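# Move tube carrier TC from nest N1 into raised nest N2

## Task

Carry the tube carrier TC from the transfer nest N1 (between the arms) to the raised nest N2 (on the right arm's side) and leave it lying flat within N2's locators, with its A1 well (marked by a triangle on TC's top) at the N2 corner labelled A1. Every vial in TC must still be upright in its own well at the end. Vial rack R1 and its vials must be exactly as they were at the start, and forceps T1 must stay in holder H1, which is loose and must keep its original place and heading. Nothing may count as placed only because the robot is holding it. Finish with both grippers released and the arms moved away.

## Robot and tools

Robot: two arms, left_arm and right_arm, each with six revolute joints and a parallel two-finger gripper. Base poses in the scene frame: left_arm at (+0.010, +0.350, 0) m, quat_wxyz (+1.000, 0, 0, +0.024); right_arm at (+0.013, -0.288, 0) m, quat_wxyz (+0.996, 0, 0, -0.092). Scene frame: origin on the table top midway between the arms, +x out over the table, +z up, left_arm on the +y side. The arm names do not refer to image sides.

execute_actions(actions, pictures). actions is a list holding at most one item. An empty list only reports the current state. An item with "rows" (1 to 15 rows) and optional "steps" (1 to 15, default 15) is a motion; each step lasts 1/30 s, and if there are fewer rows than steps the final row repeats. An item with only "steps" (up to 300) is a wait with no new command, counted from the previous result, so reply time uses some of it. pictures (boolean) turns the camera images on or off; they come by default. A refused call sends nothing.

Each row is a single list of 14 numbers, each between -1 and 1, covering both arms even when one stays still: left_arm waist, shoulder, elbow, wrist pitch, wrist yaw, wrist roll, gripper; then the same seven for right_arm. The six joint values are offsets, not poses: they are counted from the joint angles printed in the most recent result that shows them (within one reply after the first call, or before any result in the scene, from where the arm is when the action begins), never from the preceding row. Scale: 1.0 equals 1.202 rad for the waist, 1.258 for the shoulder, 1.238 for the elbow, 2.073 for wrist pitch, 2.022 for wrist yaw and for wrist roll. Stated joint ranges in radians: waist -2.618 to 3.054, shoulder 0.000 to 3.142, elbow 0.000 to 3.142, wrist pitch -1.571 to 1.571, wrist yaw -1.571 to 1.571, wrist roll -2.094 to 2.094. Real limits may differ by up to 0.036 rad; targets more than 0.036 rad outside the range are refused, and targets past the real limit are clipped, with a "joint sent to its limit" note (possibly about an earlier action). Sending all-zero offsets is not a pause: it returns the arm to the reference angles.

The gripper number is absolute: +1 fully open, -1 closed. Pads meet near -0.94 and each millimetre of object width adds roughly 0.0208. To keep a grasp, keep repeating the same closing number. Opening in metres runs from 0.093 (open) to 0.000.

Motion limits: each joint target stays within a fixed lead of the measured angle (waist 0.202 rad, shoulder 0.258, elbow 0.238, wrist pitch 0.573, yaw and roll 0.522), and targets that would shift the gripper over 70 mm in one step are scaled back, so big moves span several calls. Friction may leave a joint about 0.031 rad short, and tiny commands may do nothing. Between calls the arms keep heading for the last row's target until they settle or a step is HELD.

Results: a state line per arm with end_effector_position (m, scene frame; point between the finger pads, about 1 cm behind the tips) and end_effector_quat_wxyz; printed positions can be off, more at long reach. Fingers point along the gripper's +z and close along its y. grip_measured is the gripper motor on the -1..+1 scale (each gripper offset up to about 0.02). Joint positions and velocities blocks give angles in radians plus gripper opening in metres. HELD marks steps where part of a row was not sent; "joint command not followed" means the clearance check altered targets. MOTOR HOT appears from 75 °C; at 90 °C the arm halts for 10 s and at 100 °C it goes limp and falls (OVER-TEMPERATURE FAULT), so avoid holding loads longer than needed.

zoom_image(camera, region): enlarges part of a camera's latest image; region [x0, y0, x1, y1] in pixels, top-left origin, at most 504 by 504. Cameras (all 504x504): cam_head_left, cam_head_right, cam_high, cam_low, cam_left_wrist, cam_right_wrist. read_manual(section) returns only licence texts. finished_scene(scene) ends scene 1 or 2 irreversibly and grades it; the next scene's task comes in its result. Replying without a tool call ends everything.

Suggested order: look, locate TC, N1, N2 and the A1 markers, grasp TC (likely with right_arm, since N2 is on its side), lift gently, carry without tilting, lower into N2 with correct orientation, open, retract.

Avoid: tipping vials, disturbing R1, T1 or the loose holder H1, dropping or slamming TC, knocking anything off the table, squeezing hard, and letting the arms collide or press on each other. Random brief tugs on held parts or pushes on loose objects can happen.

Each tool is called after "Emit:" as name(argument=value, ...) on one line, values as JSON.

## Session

Emit:
execute_actions(actions=[])

Scene clock: 0.00 s of 12600.00 s.
left_arm: end_effector_position=(+0.3709, +0.6919, +0.2515) grip_measured=+1.000 end_effector_quat_wxyz=(+0.115, +0.340, +0.692, +0.626) | right_arm: end_effector_position=(+0.2556, -0.1850, +0.1979) grip_measured=+0.989 end_effector_quat_wxyz=(+0.071, +0.379, +0.623, +0.681)
Joint positions: left_arm=[ 0.624  1.585  1.023  0.366 -0.255  1.796  0.093] | right_arm=[-0.031  0.777  0.217  0.411 -1.132  1.879  0.093]
Joint velocities: left_arm=[-0.012  0.002  0.007 -0.051  0.037  0.051  0.   ] | right_arm=[ 0.002  0.002  0.007  0.066 -0.007 -0.007  0.001]
Motor temperatures (°C, as the motors report them): left_arm=[28 30 34 33 25 28] | right_arm=[26 40 39 29 29 27]

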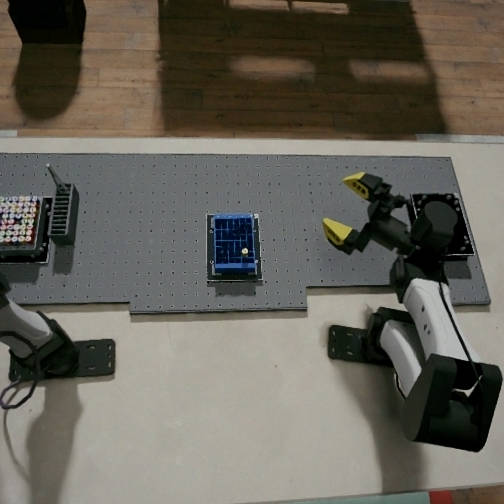

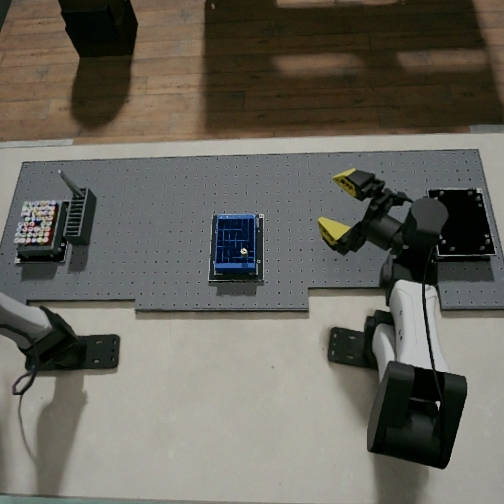

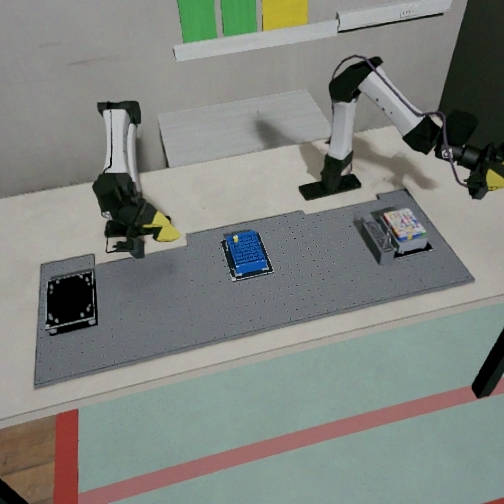

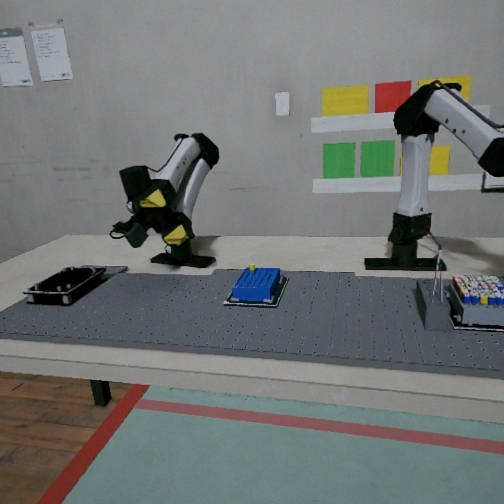

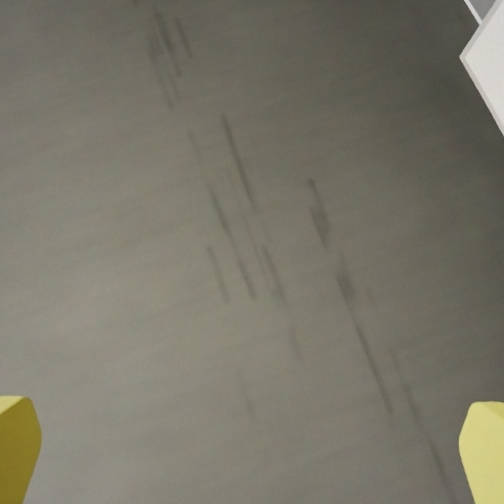

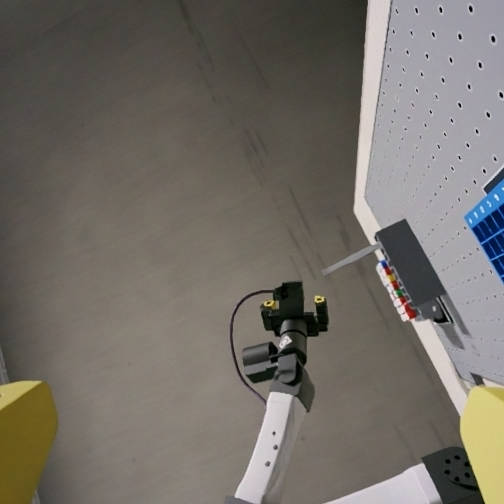

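Emit:
zoom_image(camera="cam_head_left", region=[190, 200, 280, 290])

Emit:
zoom_image(camera="cam_high", region=[30, 255, 130, 345])

Emit:
zoom_image(camera="cam_low", region=[10, 250, 130, 320])

Emit:
zoom_image(camera="cam_head_right", region=[410, 170, 504, 270])

Region (190, 200, 280, 290) of cam_head_left's 504x504 image, scaled by 5.600, with more detail than that image has.

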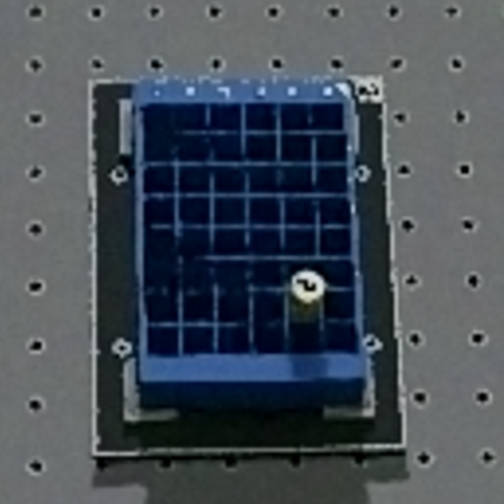

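Region (30, 255, 130, 345) of cam_high's 504x504 image, scaled by 5.040, with more detail than that image has; it fills the top 454 rows of this view, and the rest is white.

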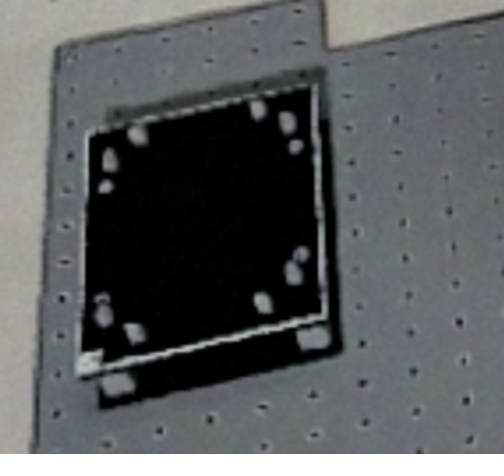

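Region (10, 250, 130, 320) of cam_low's 504x504 image, scaled by 4.200, with more detail than that image has; it fills the top 294 rows of this view, and the rest is white.

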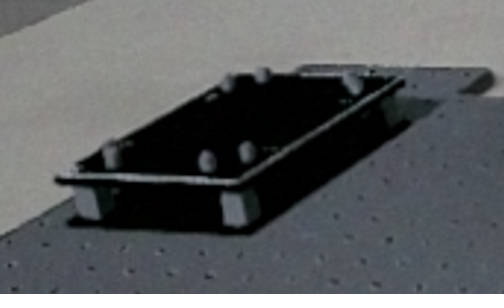

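Region (410, 170, 504, 270) of cam_head_right's 504x504 image, scaled by 5.040, with more detail than that image has; it fills the left 474 columns of this view, and the rest is white.

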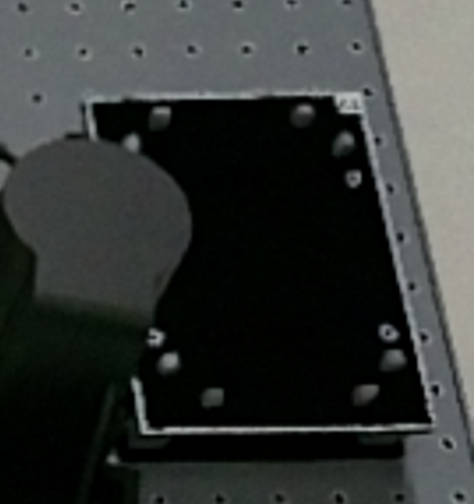

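Emit:
execute_actions(actions=[{"rows": [[0,0,0,0,0,0,1, 0.02,0.024,0.04,-0.029,0.028,-0.024,1],[0,0,0,0,0,0,1, 0.05,0.057,0.097,-0.069,0.067,-0.058,1],[0,0,0,0,0,0,1, 0.083,0.095,0.162,-0.116,0.112,-0.097,1],[0,0,0,0,0,0,1, 0.117,0.134,0.226,-0.162,0.157,-0.136,1],[0,0,0,0,0,0,1, 0.15,0.172,0.291,-0.208,0.202,-0.175,1],[0,0,0,0,0,0,1, 0.183,0.21,0.356,-0.255,0.246,-0.213,1],[0,0,0,0,0,0,1, 0.216,0.248,0.42,-0.301,0.291,-0.252,1],[0,0,0,0,0,0,1, 0.25,0.286,0.485,-0.347,0.336,-0.291,1],[0,0,0,0,0,0,1, 0.283,0.324,0.549,-0.394,0.381,-0.33,1],[0,0,0,0,0,0,1, 0.316,0.363,0.614,-0.44,0.426,-0.369,1],[0,0,0,0,0,0,1, 0.35,0.40,0.679,-0.486,0.47,-0.407,1],[0,0,0,0,0,0,1, 0.375,0.43,0.727,-0.521,0.504,-0.437,1],[0,0,0,0,0,0,1, 0.395,0.453,0.768,-0.55,0.532,-0.461,1],[0,0,0,0,0,0,1, 0.408,0.468,0.792,-0.567,0.549,-0.475,1],[0,0,0,0,0,0,1, 0.416,0.477,0.808,-0.579,0.56,-0.485,1]], "steps": 15}], pictures=false)

Scene clock: 49.30 s of 12600.00 s.
left_arm: end_effector_position=(+0.3709, +0.6919, +0.2515) grip_measured=+1.000 end_effector_quat_wxyz=(+0.115, +0.340, +0.692, +0.626) | right_arm: end_effector_position=(+0.3853, -0.1475, +0.2421) grip_measured=+0.989 end_effector_quat_wxyz=(+0.267, +0.321, +0.832, +0.365)
Joint positions: left_arm=[ 0.624  1.585  1.023  0.366 -0.255  1.796  0.093] | right_arm=[ 0.437  1.329  1.157 -0.486 -0.255  1.115  0.093]
Joint velocities: left_arm=[ 0.002 -0.007 -0.002 -0.007  0.007 -0.022  0.   ] | right_arm=[ 0.574  0.667  1.023 -1.751  1.59  -1.443 -0.001]
Motor temperatures (°C, as the motors report them): left_arm=[28 36 40 40 25 28] | right_arm=[26 37 44 34 29 27]
Steps of this call (steps 1 to 90: nothing new was sent; then 45.80 s passed at rest; steps 91 to 105: all 15 steps of this action). Readings (joint positions):
91: left_arm=[0.624 1.585 1.023 0.366 -0.255 1.796] | right_arm=[-0.029 0.777 0.221 0.403 -1.126 1.873]
92: left_arm=[0.624 1.585 1.023 0.366 -0.255 1.796] | right_arm=[-0.017 0.785 0.240 0.377 -1.108 1.856]
94: left_arm=[0.624 1.585 1.023 0.366 -0.255 1.796] | right_arm=[0.038 0.848 0.340 0.282 -1.032 1.789]
98: left_arm=[0.624 1.585 1.023 0.366 -0.255 1.796] | right_arm=[0.191 1.037 0.663 0.027 -0.775 1.568]
105: the state above

Emit:
execute_actions(actions=[{"rows": [[0,0,0,0,0,0,1, 0.04,0.05,0.06,-0.155,0.128,-0.11,1],[0,0,0,0,0,0,1, 0.065,0.075,0.087,-0.171,0.128,-0.11,1],[0,0,0,0,0,0,1, 0.10,0.11,0.125,-0.194,0.128,-0.11,1],[0,0,0,0,0,0,1, 0.14,0.15,0.168,-0.219,0.128,-0.11,1],[0,0,0,0,0,0,1, 0.185,0.195,0.216,-0.248,0.128,-0.11,1],[0,0,0,0,0,0,1, 0.23,0.24,0.264,-0.276,0.128,-0.11,1],[0,0,0,0,0,0,1, 0.275,0.283,0.312,-0.305,0.128,-0.11,1],[0,0,0,0,0,0,1, 0.32,0.327,0.36,-0.333,0.128,-0.11,1],[0,0,0,0,0,0,1, 0.365,0.37,0.408,-0.362,0.128,-0.11,1],[0,0,0,0,0,0,1, 0.41,0.414,0.455,-0.39,0.128,-0.11,1],[0,0,0,0,0,0,1, 0.45,0.453,0.497,-0.415,0.128,-0.11,1],[0,0,0,0,0,0,1, 0.485,0.487,0.534,-0.437,0.128,-0.11,1],[0,0,0,0,0,0,1, 0.512,0.514,0.562,-0.453,0.128,-0.11,1],[0,0,0,0,0,0,1, 0.53,0.532,0.581,-0.464,0.128,-0.11,1],[0,0,0,0,0,0,1, 0.539,0.541,0.591,-0.47,0.128,-0.11,1]], "steps": 15}], pictures=false)

Emit:
execute_actions(actions=[{"steps": 30}])

Scene clock: 69.00 s of 12600.00 s.
left_arm: end_effector_position=(+0.3709, +0.6919, +0.2515) grip_measured=+1.000 end_effector_quat_wxyz=(+0.115, +0.340, +0.692, +0.626) | right_arm: end_effector_position=(+0.2803, +0.0289, +0.1416) grip_measured=+0.990 end_effector_quat_wxyz=(+0.055, +0.013, +0.996, +0.062)
Joint positions: left_arm=[ 0.624  1.585  1.023  0.366 -0.255  1.796  0.093] | right_arm=[ 1.056  1.975  1.831 -1.262  0.006  0.897  0.093]
Joint velocities: left_arm=[ 0.007 -0.027 -0.012 -0.007  0.007  0.007  0.   ] | right_arm=[ 0.979  0.882  0.632 -1.033 -0.007  0.066 -0.   ]
Motor temperatures (°C, as the motors report them): left_arm=[28 36 41 41 25 28] | right_arm=[26 38 46 33 29 27]
Steps of this call (steps 1 to 30: the robot went on to your last target; steps 31 to 90: nothing new was sent; then 16.20 s passed at rest; steps 91 to 105: all 15 steps of this action). Readings (joint positions):
91: left_arm=[0.624 1.585 1.023 0.366 -0.255 1.796] | right_arm=[0.468 1.364 1.201 -0.779 -0.006 0.903]
92: left_arm=[0.624 1.585 1.023 0.366 -0.255 1.796] | right_arm=[0.473 1.371 1.211 -0.791 -0.003 0.902]
94: left_arm=[0.624 1.585 1.023 0.366 -0.255 1.796] | right_arm=[0.515 1.416 1.271 -0.839 0.005 0.901]
98: left_arm=[0.624 1.585 1.023 0.366 -0.255 1.796] | right_arm=[0.704 1.616 1.495 -0.970 0.013 0.900]
105: the state above

Scene clock: 70.00 s of 12600.00 s.
left_arm: end_effector_position=(+0.3709, +0.6919, +0.2515) grip_measured=+1.000 end_effector_quat_wxyz=(+0.115, +0.340, +0.692, +0.626) | right_arm: end_effector_position=(+0.2470, +0.0108, +0.1315) grip_measured=+0.990 end_effector_quat_wxyz=(-0.009, -0.004, +1.000, -0.009)
Joint positions: left_arm=[ 0.624  1.585  1.023  0.366 -0.255  1.796  0.093] | right_arm=[ 1.089  2.02   1.869 -1.446 -0.002  0.896  0.093]
Joint velocities: left_arm=[-0.017  0.002  0.007 -0.11   0.051  0.051  0.   ] | right_arm=[ 0.002 -0.007  0.007 -0.007 -0.139 -0.037  0.001]
Motor temperatures (°C, as the motors report them): left_arm=[28 36 41 41 25 28] | right_arm=[26 38 46 33 29 27]
Steps of this call (steps 1 to 30: the robot went on to your last target). Readings (joint positions):
1: left_arm=[0.624 1.585 1.023 0.366 -0.255 1.796] | right_arm=[1.084 1.999 1.846 -1.293 0.002 0.897]
2: left_arm=[0.624 1.585 1.023 0.366 -0.255 1.796] | right_arm=[1.103 2.013 1.852 -1.320 -0.001 0.896]
4: left_arm=[0.624 1.585 1.023 0.366 -0.255 1.796] | right_arm=[1.113 2.020 1.855 -1.366 -0.003 0.896]
8: left_arm=[0.624 1.585 1.023 0.366 -0.255 1.796] | right_arm=[1.094 2.020 1.868 -1.417 -0.003 0.896]
30: the state above
All arms were judged still, so your last target was given up. Only a new action makes them travel on or press farther. Fingers that are still opening or closing keep moving.

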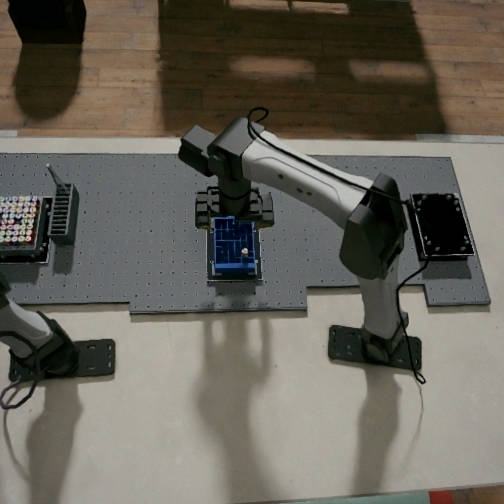

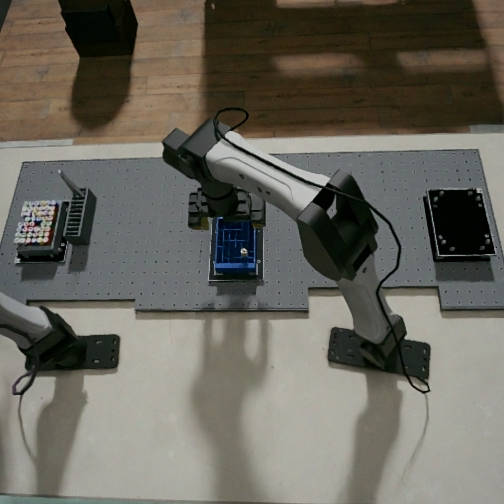

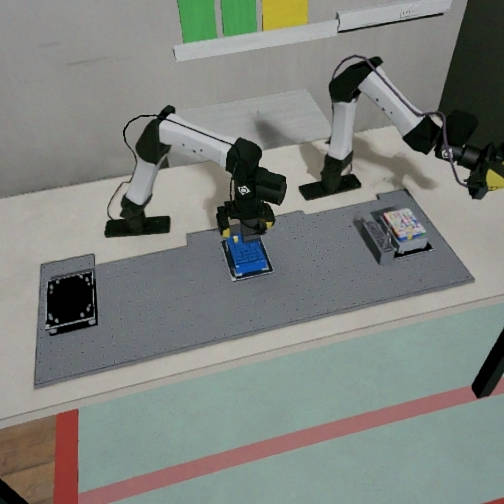

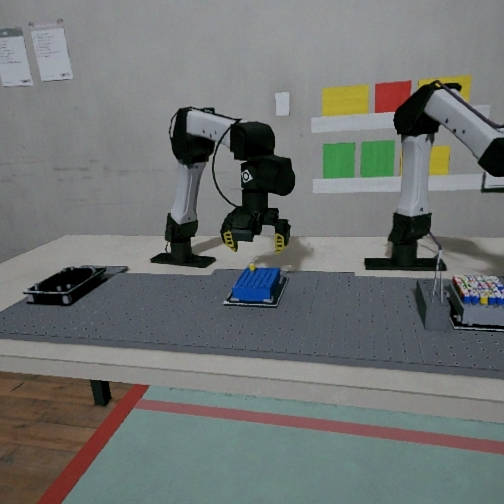

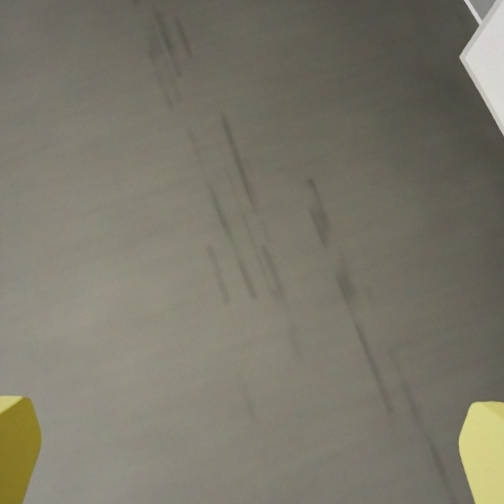

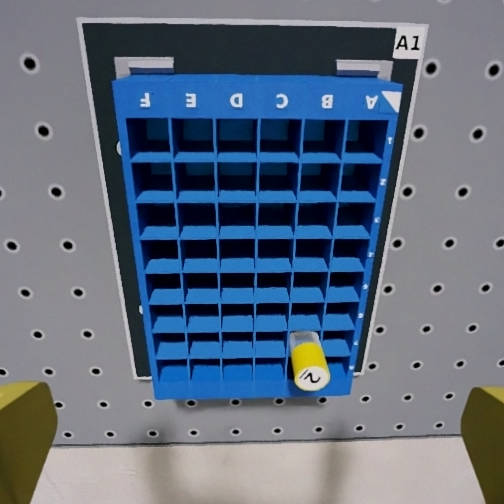

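Emit:
execute_actions(actions=[{"rows": [[0,0,0,0,0,0,1, 0,0,-0.008,0.005,0,0,1],[0,0,0,0,0,0,1, 0,0,-0.018,0.011,0,0,1],[0,0,0,0,0,0,1, 0,0,-0.030,0.018,0,0,1],[0,0,0,0,0,0,1, 0,0,-0.044,0.026,0,0,1],[0,0,0,0,0,0,1, 0,0,-0.058,0.035,0,0,1],[0,0,0,0,0,0,1, 0,0,-0.072,0.043,0,0,1],[0,0,0,0,0,0,1, 0,0,-0.086,0.052,0,0,1],[0,0,0,0,0,0,1, 0,0,-0.100,0.060,0,0,1],[0,0,0,0,0,0,1, 0,0,-0.114,0.068,0,0,1],[0,0,0,0,0,0,1, 0,0,-0.127,0.076,0,0,1],[0,0,0,0,0,0,1, 0,0,-0.139,0.083,0,0,1],[0,0,0,0,0,0,1, 0,0,-0.149,0.089,0,0,1],[0,0,0,0,0,0,1, 0,0,-0.156,0.093,0,0,1],[0,0,0,0,0,0,1, 0,0,-0.160,0.096,0,0,1],[0,0,0,0,0,0,1, 0,0,-0.162,0.097,0,0,1]], "steps": 15}], pictures=false)

Emit:
execute_actions(actions=[{"steps": 20}])

Scene clock: 148.53 s of 12600.00 s.
left_arm: end_effector_position=(+0.3709, +0.6919, +0.2515) grip_measured=+1.000 end_effector_quat_wxyz=(+0.115, +0.340, +0.692, +0.626) | right_arm: end_effector_position=(+0.2419, +0.0044, +0.0870) grip_measured=+0.990 end_effector_quat_wxyz=(-0.019, -0.004, +1.000, -0.023)
Joint positions: left_arm=[ 0.624  1.585  1.023  0.366 -0.255  1.796  0.093] | right_arm=[ 1.089  2.02   1.691 -1.302 -0.002  0.896  0.093]
Joint velocities: left_arm=[-0.002 -0.022  0.002  0.007  0.066 -0.007  0.   ] | right_arm=[ 0.002  0.012 -0.203  0.286  0.007 -0.022 -0.001]
Motor temperatures (°C, as the motors report them): left_arm=[28 38 43 44 25 28] | right_arm=[26 53 48 30 29 27]
Steps of this call (steps 1 to 90: nothing new was sent; then 75.03 s passed at rest; steps 91 to 105: all 15 steps of this action). Readings (joint positions):
91: left_arm=[0.624 1.585 1.023 0.366 -0.255 1.796] | right_arm=[1.089 2.020 1.869 -1.446 -0.002 0.896]
92: left_arm=[0.624 1.585 1.023 0.366 -0.255 1.796] | right_arm=[1.089 2.020 1.869 -1.445 -0.002 0.896]
94: left_arm=[0.624 1.585 1.023 0.366 -0.255 1.796] | right_arm=[1.089 2.020 1.859 -1.434 -0.002 0.896]
98: left_arm=[0.624 1.585 1.023 0.366 -0.255 1.796] | right_arm=[1.089 2.020 1.793 -1.388 -0.002 0.896]
105: the state above

Scene clock: 149.20 s of 12600.00 s.
left_arm: end_effector_position=(+0.3709, +0.6919, +0.2515) grip_measured=+1.000 end_effector_quat_wxyz=(+0.115, +0.340, +0.692, +0.626) | right_arm: end_effector_position=(+0.2472, +0.0111, +0.0848) grip_measured=+0.990 end_effector_quat_wxyz=(-0.008, -0.004, +1.000, -0.009)
Joint positions: left_arm=[ 0.624  1.585  1.023  0.366 -0.255  1.796  0.093] | right_arm=[ 1.089  2.02   1.684 -1.258 -0.002  0.896  0.093]
Joint velocities: left_arm=[-0.007 -0.012 -0.007 -0.066  0.037 -0.066  0.   ] | right_arm=[-0.007 -0.007 -0.012 -0.007 -0.051  0.051 -0.   ]
Motor temperatures (°C, as the motors report them): left_arm=[28 38 43 44 25 28] | right_arm=[26 53 48 30 29 27]
Steps of this call (steps 1 to 20: the robot went on to your last target). Readings (joint positions):
1: left_arm=[0.624 1.585 1.023 0.366 -0.255 1.796] | right_arm=[1.089 2.020 1.687 -1.294 -0.002 0.896]
2: left_arm=[0.624 1.585 1.023 0.366 -0.255 1.796] | right_arm=[1.089 2.020 1.684 -1.288 -0.002 0.896]
4: left_arm=[0.624 1.585 1.023 0.366 -0.255 1.796] | right_arm=[1.089 2.020 1.684 -1.277 -0.002 0.896]
8: left_arm=[0.624 1.585 1.023 0.366 -0.255 1.796] | right_arm=[1.089 2.020 1.684 -1.265 -0.002 0.896]
20: the state above

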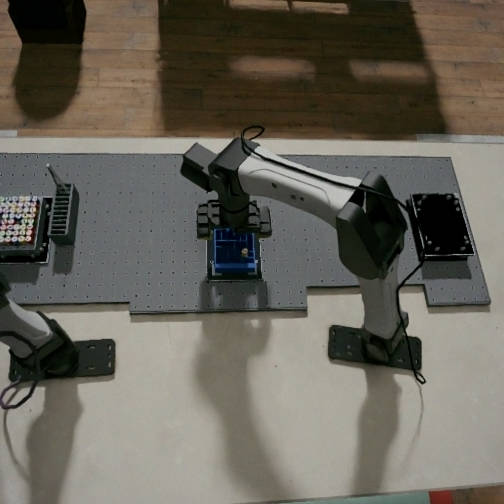

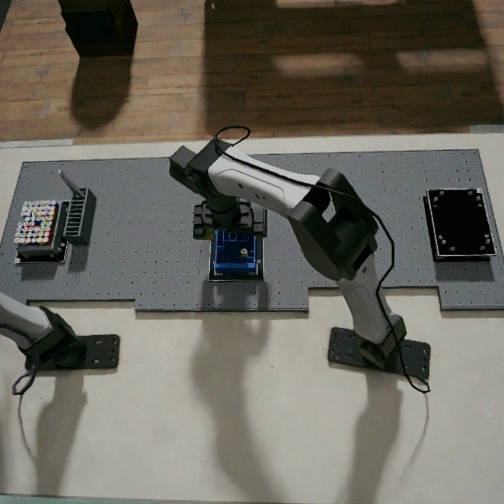

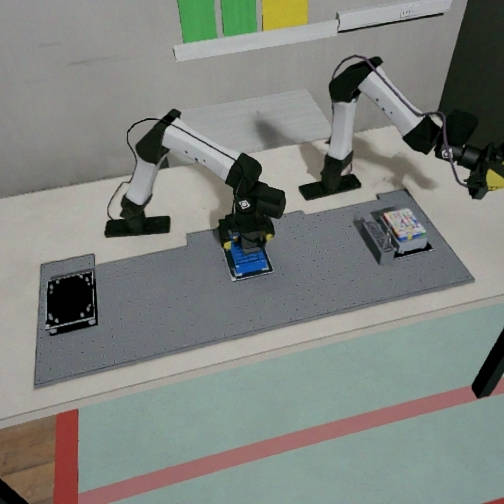

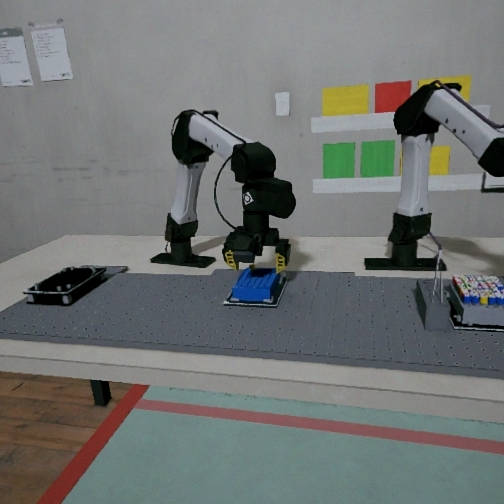

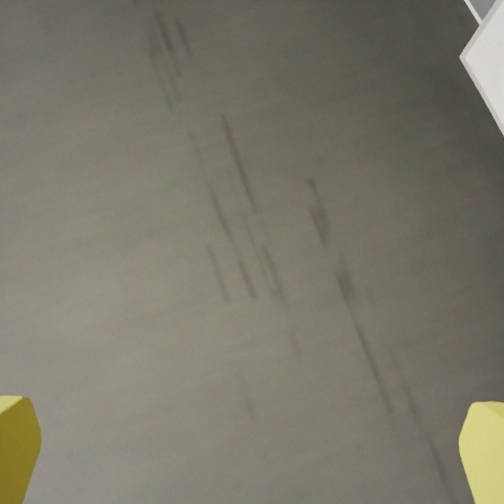

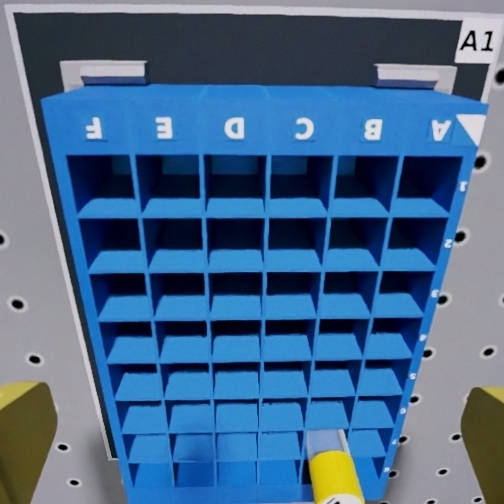

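Emit:
execute_actions(actions=[{"rows": [[0,0,0,0,0,0,1, -0.004,0,0,0,0,0,1],[0,0,0,0,0,0,1, -0.008,0,0,0,0,0,1],[0,0,0,0,0,0,1, -0.012,0,0,0,0,0,1]], "steps": 12}])

Scene clock: 195.10 s of 12600.00 s.
left_arm: end_effector_position=(+0.3709, +0.6919, +0.2515) grip_measured=+1.000 end_effector_quat_wxyz=(+0.115, +0.340, +0.692, +0.626) | right_arm: end_effector_position=(+0.2494, +0.0094, +0.0848) grip_measured=+0.990 end_effector_quat_wxyz=(-0.008, -0.001, +1.000, -0.009)
Joint positions: left_arm=[ 0.624  1.585  1.023  0.366 -0.255  1.796  0.093] | right_arm=[ 1.082  2.02   1.684 -1.258 -0.002  0.896  0.093]
Joint velocities: left_arm=[-0.002  0.022 -0.002 -0.081 -0.022  0.051  0.   ] | right_arm=[-0.012 -0.007 -0.007  0.081 -0.007  0.007  0.   ]
Motor temperatures (°C, as the motors report them): left_arm=[28 39 44 45 25 28] | right_arm=[26 53 45 30 29 27]
Steps of this call (steps 1 to 15: the robot went on to your last target; steps 16 to 90: nothing new was sent; then 42.50 s passed at rest; steps 91 to 102: all 12 steps of this action). Readings (joint positions):
91: left_arm=[0.624 1.585 1.023 0.366 -0.255 1.796] | right_arm=[1.089 2.020 1.684 -1.258 -0.002 0.896]
92: left_arm=[0.624 1.585 1.023 0.366 -0.255 1.796] | right_arm=[1.089 2.020 1.684 -1.258 -0.002 0.896]
94: left_arm=[0.624 1.585 1.023 0.366 -0.255 1.796] | right_arm=[1.087 2.020 1.684 -1.258 -0.002 0.896]
98: left_arm=[0.624 1.585 1.023 0.366 -0.255 1.796] | right_arm=[1.083 2.020 1.684 -1.258 -0.002 0.896]
102: the state above

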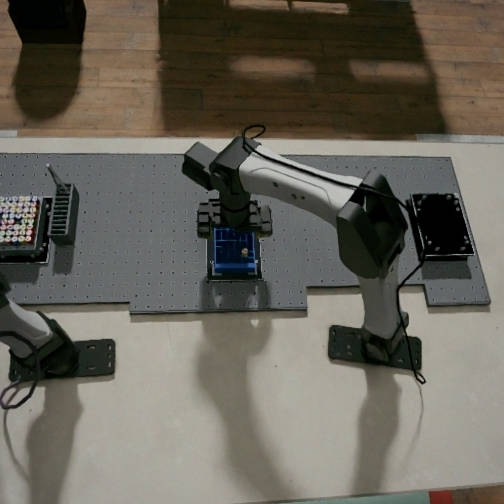

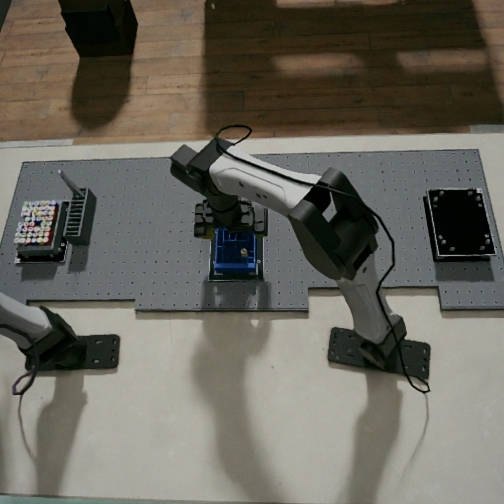

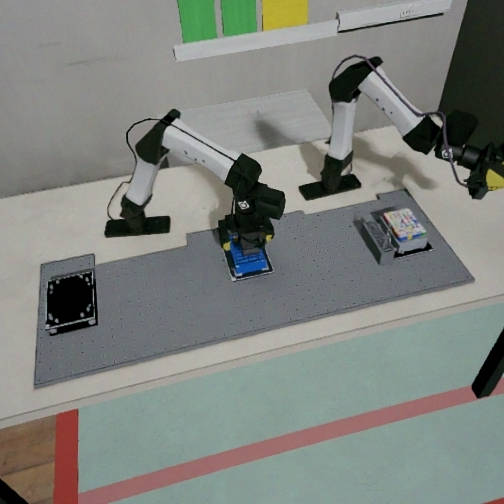

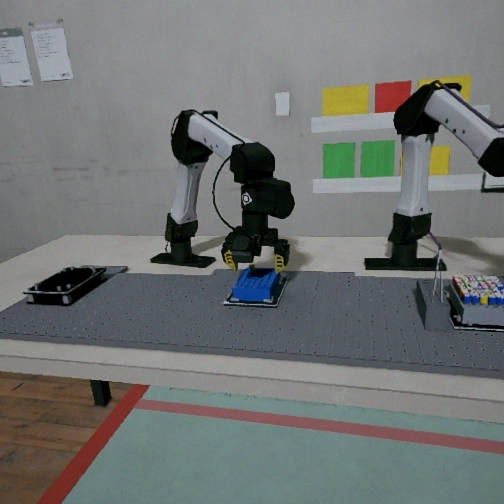

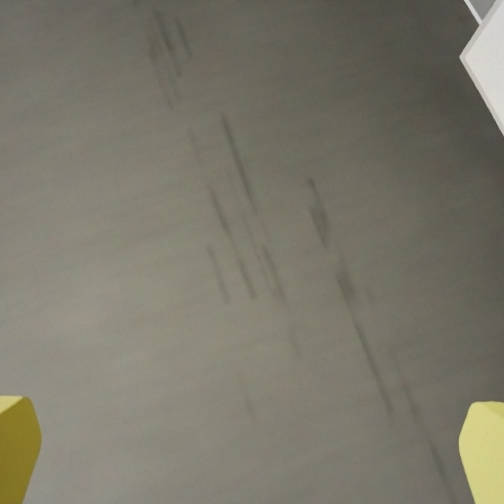

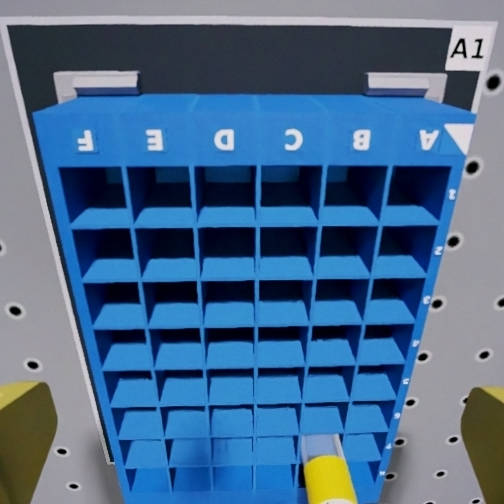

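Emit:
execute_actions(actions=[{"rows": [[0,0,0,0,0,0,1, 0,0,-0.004,0.006,0,0,1],[0,0,0,0,0,0,1, 0,0,-0.009,0.010,0,0,1],[0,0,0,0,0,0,1, 0,0,-0.014,0.014,0,0,1],[0,0,0,0,0,0,1, 0,0,-0.019,0.017,0,0,1],[0,0,0,0,0,0,1, 0,0,-0.024,0.020,0,0,1],[0,0,0,0,0,0,1, 0,0,-0.029,0.023,0,0,1],[0,0,0,0,0,0,1, 0,0,-0.034,0.026,0,0,1],[0,0,0,0,0,0,1, 0,0,-0.039,0.029,0,0,1],[0,0,0,0,0,0,1, 0,0,-0.044,0.032,0,0,1],[0,0,0,0,0,0,1, 0,0,-0.049,0.035,0,0,1],[0,0,0,0,0,0,1, 0,0,-0.054,0.038,0,0,1],[0,0,0,0,0,0,1, 0,0,-0.058,0.040,0,0,1],[0,0,0,0,0,0,1, 0,0,-0.061,0.041,0,0,1],[0,0,0,0,0,0,1, 0,0,-0.064,0.0415,0,0,1],[0,0,0,0,0,0,1, 0,0,-0.065,0.0415,0,0,1]], "steps": 15}], pictures=false)

Emit:
execute_actions(actions=[{"steps": 15}])

Scene clock: 207.50 s of 12600.00 s.
left_arm: end_effector_position=(+0.3709, +0.6919, +0.2515) grip_measured=+1.000 end_effector_quat_wxyz=(+0.115, +0.340, +0.692, +0.626) | right_arm: end_effector_position=(+0.2481, +0.0078, +0.0699) grip_measured=+0.990 end_effector_quat_wxyz=(-0.008, -0.001, +1.000, -0.009)
Joint positions: left_arm=[ 0.624  1.585  1.023  0.366 -0.255  1.796  0.093] | right_arm=[ 1.082  2.02   1.624 -1.199 -0.002  0.896  0.093]
Joint velocities: left_arm=[ 0.017  0.007  0.007 -0.007  0.022 -0.022  0.   ] | right_arm=[-0.002  0.002 -0.09   0.11   0.051 -0.037  0.   ]
Motor temperatures (°C, as the motors report them): left_arm=[28 39 44 46 25 28] | right_arm=[26 53 45 30 29 27]
Steps of this call (steps 1 to 15: the robot went on to your last target; steps 16 to 90: nothing new was sent; then 8.90 s passed at rest; steps 91 to 105: all 15 steps of this action). Readings (joint positions):
91: left_arm=[0.624 1.585 1.023 0.366 -0.255 1.796] | right_arm=[1.082 2.020 1.684 -1.258 -0.002 0.896]
92: left_arm=[0.624 1.585 1.023 0.366 -0.255 1.796] | right_arm=[1.082 2.020 1.684 -1.258 -0.002 0.896]
94: left_arm=[0.624 1.585 1.023 0.366 -0.255 1.796] | right_arm=[1.082 2.020 1.684 -1.253 -0.002 0.896]
98: left_arm=[0.624 1.585 1.023 0.366 -0.255 1.796] | right_arm=[1.082 2.020 1.666 -1.231 -0.002 0.896]
105: the state above

Scene clock: 208.00 s of 12600.00 s.
left_arm: end_effector_position=(+0.3709, +0.6919, +0.2515) grip_measured=+1.000 end_effector_quat_wxyz=(+0.115, +0.340, +0.692, +0.626) | right_arm: end_effector_position=(+0.2494, +0.0094, +0.0687) grip_measured=+0.990 end_effector_quat_wxyz=(-0.005, -0.001, +1.000, -0.005)
Joint positions: left_arm=[ 0.624  1.585  1.023  0.366 -0.255  1.796  0.093] | right_arm=[ 1.082  2.02   1.62  -1.186 -0.002  0.896  0.093]
Joint velocities: left_arm=[ 0.007  0.017 -0.007 -0.081 -0.037 -0.037  0.   ] | right_arm=[-0.002 -0.002  0.012 -0.037  0.022 -0.037  0.   ]
Motor temperatures (°C, as the motors report them): left_arm=[28 39 44 46 25 28] | right_arm=[26 53 45 30 29 27]
Steps of this call (steps 1 to 15: the robot went on to your last target). Readings (joint positions):
1: left_arm=[0.624 1.585 1.023 0.366 -0.255 1.796] | right_arm=[1.082 2.020 1.622 -1.197 -0.002 0.896]
2: left_arm=[0.624 1.585 1.023 0.366 -0.255 1.796] | right_arm=[1.082 2.020 1.620 -1.195 -0.002 0.896]
4: left_arm=[0.624 1.585 1.023 0.366 -0.255 1.796] | right_arm=[1.082 2.020 1.620 -1.192 -0.002 0.896]
8: left_arm=[0.624 1.585 1.023 0.366 -0.255 1.796] | right_arm=[1.082 2.020 1.620 -1.188 -0.002 0.896]
15: the state above

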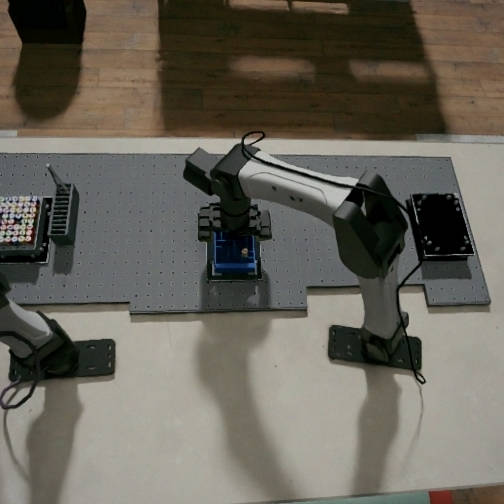

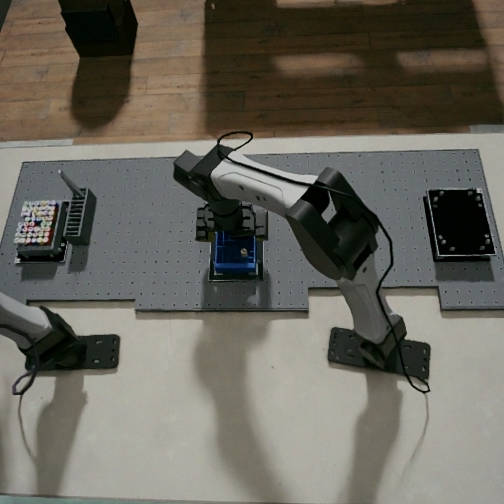

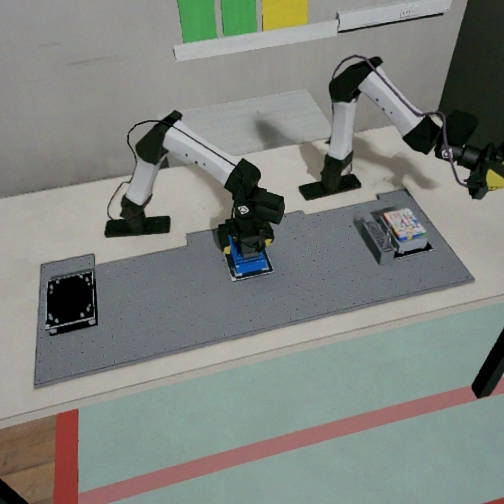

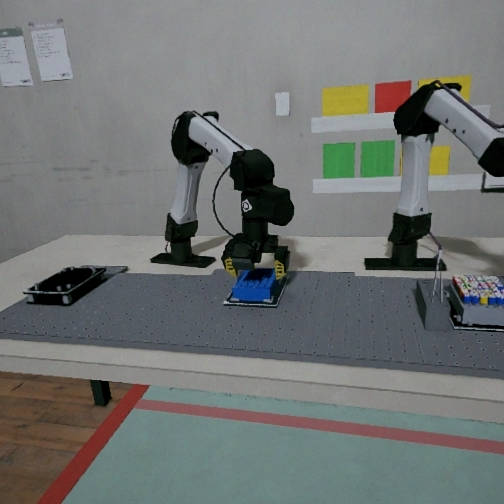

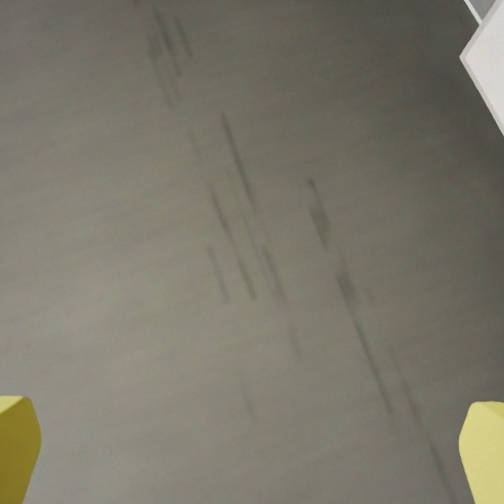

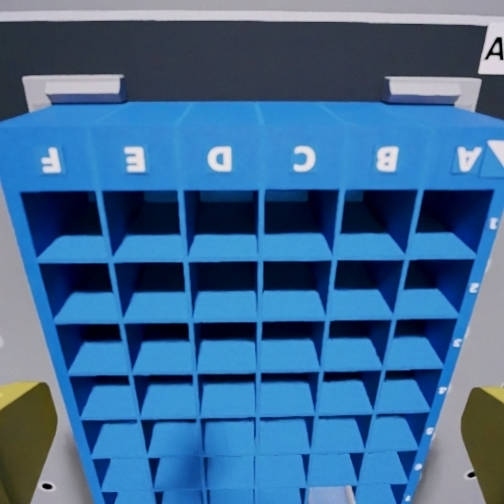

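Emit:
execute_actions(actions=[{"rows": [[0,0,0,0,0,0,1, 0,0,-0.004,0.007,0,0,1],[0,0,0,0,0,0,1, 0,0,-0.009,0.012,0,0,1],[0,0,0,0,0,0,1, 0,0,-0.014,0.016,0,0,1],[0,0,0,0,0,0,1, 0,0,-0.019,0.020,0,0,1],[0,0,0,0,0,0,1, 0,0,-0.024,0.023,0,0,1],[0,0,0,0,0,0,1, 0,0,-0.029,0.027,0,0,1],[0,0,0,0,0,0,1, 0,0,-0.035,0.030,0,0,1],[0,0,0,0,0,0,1, 0,0,-0.040,0.033,0,0,1],[0,0,0,0,0,0,1, 0,0,-0.046,0.036,0,0,1],[0,0,0,0,0,0,1, 0,0,-0.051,0.039,0,0,1],[0,0,0,0,0,0,1, 0,0,-0.056,0.042,0,0,1],[0,0,0,0,0,0,1, 0,0,-0.061,0.044,0,0,1],[0,0,0,0,0,0,1, 0,0,-0.064,0.0455,0,0,1],[0,0,0,0,0,0,1, 0,0,-0.067,0.0458,0,0,1],[0,0,0,0,0,0,1, 0,0,-0.0687,0.0458,0,0,1]], "steps": 15}], pictures=false)

Emit:
execute_actions(actions=[{"steps": 15}])

Scene clock: 220.33 s of 12600.00 s.
left_arm: end_effector_position=(+0.3709, +0.6919, +0.2515) grip_measured=+1.000 end_effector_quat_wxyz=(+0.115, +0.340, +0.692, +0.626) | right_arm: end_effector_position=(+0.2480, +0.0077, +0.0530) grip_measured=+0.990 end_effector_quat_wxyz=(-0.004, -0.001, +1.000, -0.004)
Joint positions: left_arm=[ 0.624  1.585  1.023  0.366 -0.255  1.796  0.093] | right_arm=[ 1.082  2.02   1.556 -1.119 -0.002  0.896  0.093]
Joint velocities: left_arm=[-0.012  0.017 -0.002  0.007 -0.095  0.095  0.   ] | right_arm=[ 0.002 -0.002 -0.11   0.081  0.007 -0.022 -0.   ]
Motor temperatures (°C, as the motors report them): left_arm=[28 39 45 46 25 28] | right_arm=[26 54 44 30 29 27]
Steps of this call (steps 1 to 15: the robot went on to your last target; steps 16 to 90: nothing new was sent; then 8.83 s passed at rest; steps 91 to 105: all 15 steps of this action). Readings (joint positions):
91: left_arm=[0.624 1.585 1.023 0.366 -0.255 1.796] | right_arm=[1.082 2.020 1.620 -1.185 -0.002 0.896]
92: left_arm=[0.624 1.585 1.023 0.366 -0.255 1.796] | right_arm=[1.082 2.020 1.620 -1.184 -0.002 0.896]
94: left_arm=[0.624 1.585 1.023 0.366 -0.255 1.796] | right_arm=[1.082 2.020 1.620 -1.178 -0.002 0.896]
98: left_arm=[0.624 1.585 1.023 0.366 -0.255 1.796] | right_arm=[1.082 2.020 1.601 -1.152 -0.002 0.896]
105: the state above

Scene clock: 220.83 s of 12600.00 s.
left_arm: end_effector_position=(+0.3709, +0.6919, +0.2515) grip_measured=+1.000 end_effector_quat_wxyz=(+0.115, +0.340, +0.692, +0.626) | right_arm: end_effector_position=(+0.2491, +0.0091, +0.0517) grip_measured=+0.990 end_effector_quat_wxyz=(-0.002, -0.001, +1.000, -0.001)
Joint positions: left_arm=[ 0.624  1.585  1.023  0.366 -0.255  1.796  0.093] | right_arm=[ 1.082  2.02   1.551 -1.105 -0.002  0.896  0.093]
Joint velocities: left_arm=[ 0.002 -0.012  0.002 -0.066 -0.037 -0.037  0.   ] | right_arm=[ 0.002  0.002  0.007  0.022 -0.007  0.066 -0.001]
Motor temperatures (°C, as the motors report them): left_arm=[28 39 45 46 25 28] | right_arm=[26 54 44 30 29 27]
Steps of this call (steps 1 to 15: the robot went on to your last target). Readings (joint positions):
1: left_arm=[0.624 1.585 1.023 0.366 -0.255 1.796] | right_arm=[1.082 2.020 1.553 -1.117 -0.002 0.896]
2: left_arm=[0.624 1.585 1.023 0.366 -0.255 1.796] | right_arm=[1.082 2.020 1.552 -1.115 -0.002 0.896]
4: left_arm=[0.624 1.585 1.023 0.366 -0.255 1.796] | right_arm=[1.082 2.020 1.551 -1.112 -0.002 0.896]
8: left_arm=[0.624 1.585 1.023 0.366 -0.255 1.796] | right_arm=[1.082 2.020 1.551 -1.107 -0.002 0.896]
15: the state above

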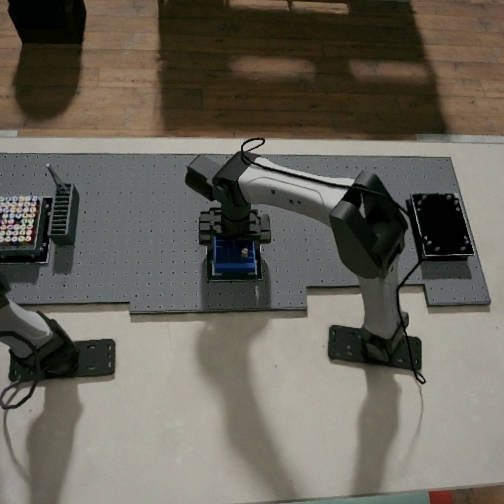

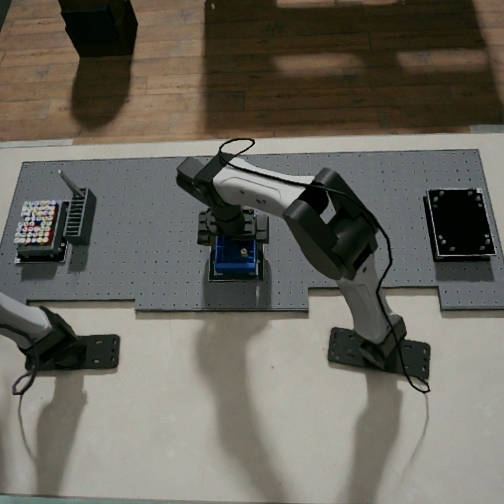

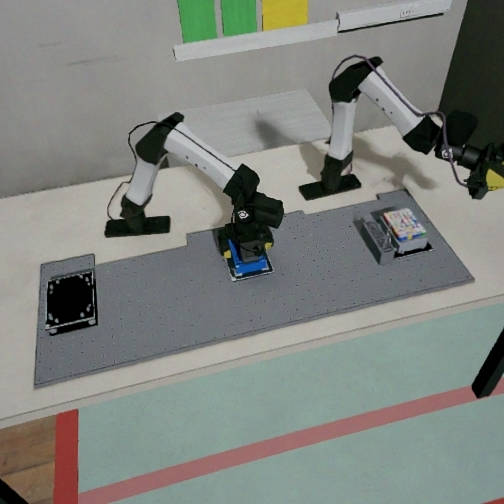

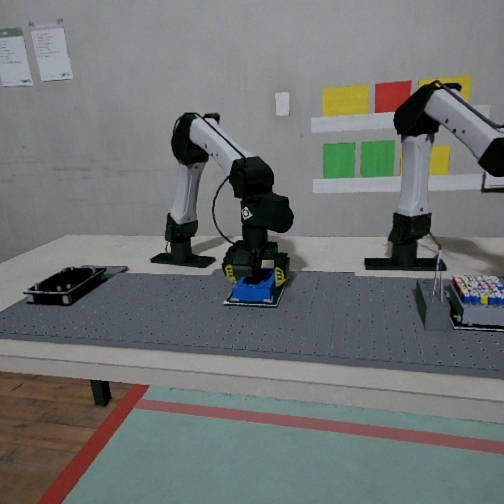

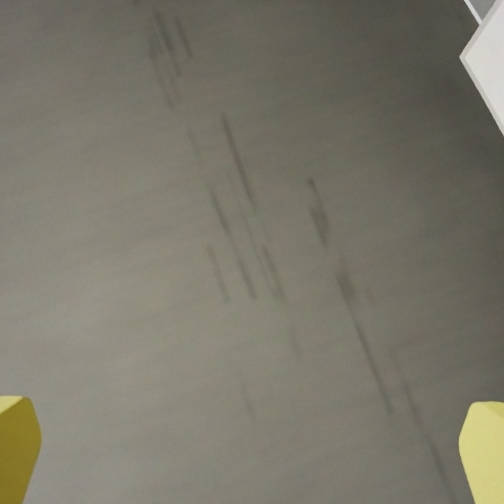

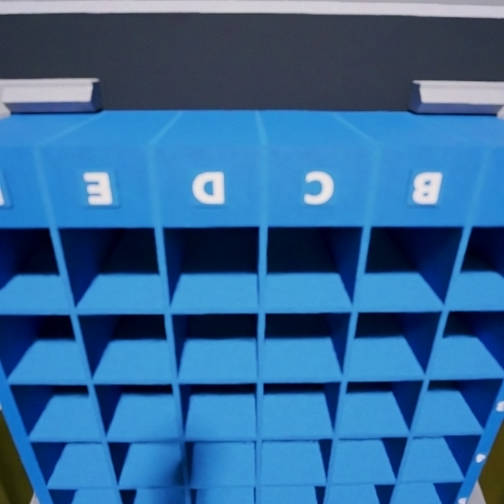

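Emit:
zoom_image(camera="cam_low", region=[200, 230, 310, 320])

Region (200, 230, 310, 320) of cam_low's 504x504 image, scaled by 4.582, with more detail than that image has; it fills the top 412 rows of this view, and the rest is white.

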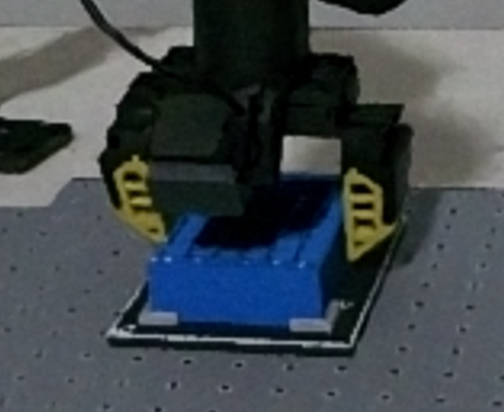

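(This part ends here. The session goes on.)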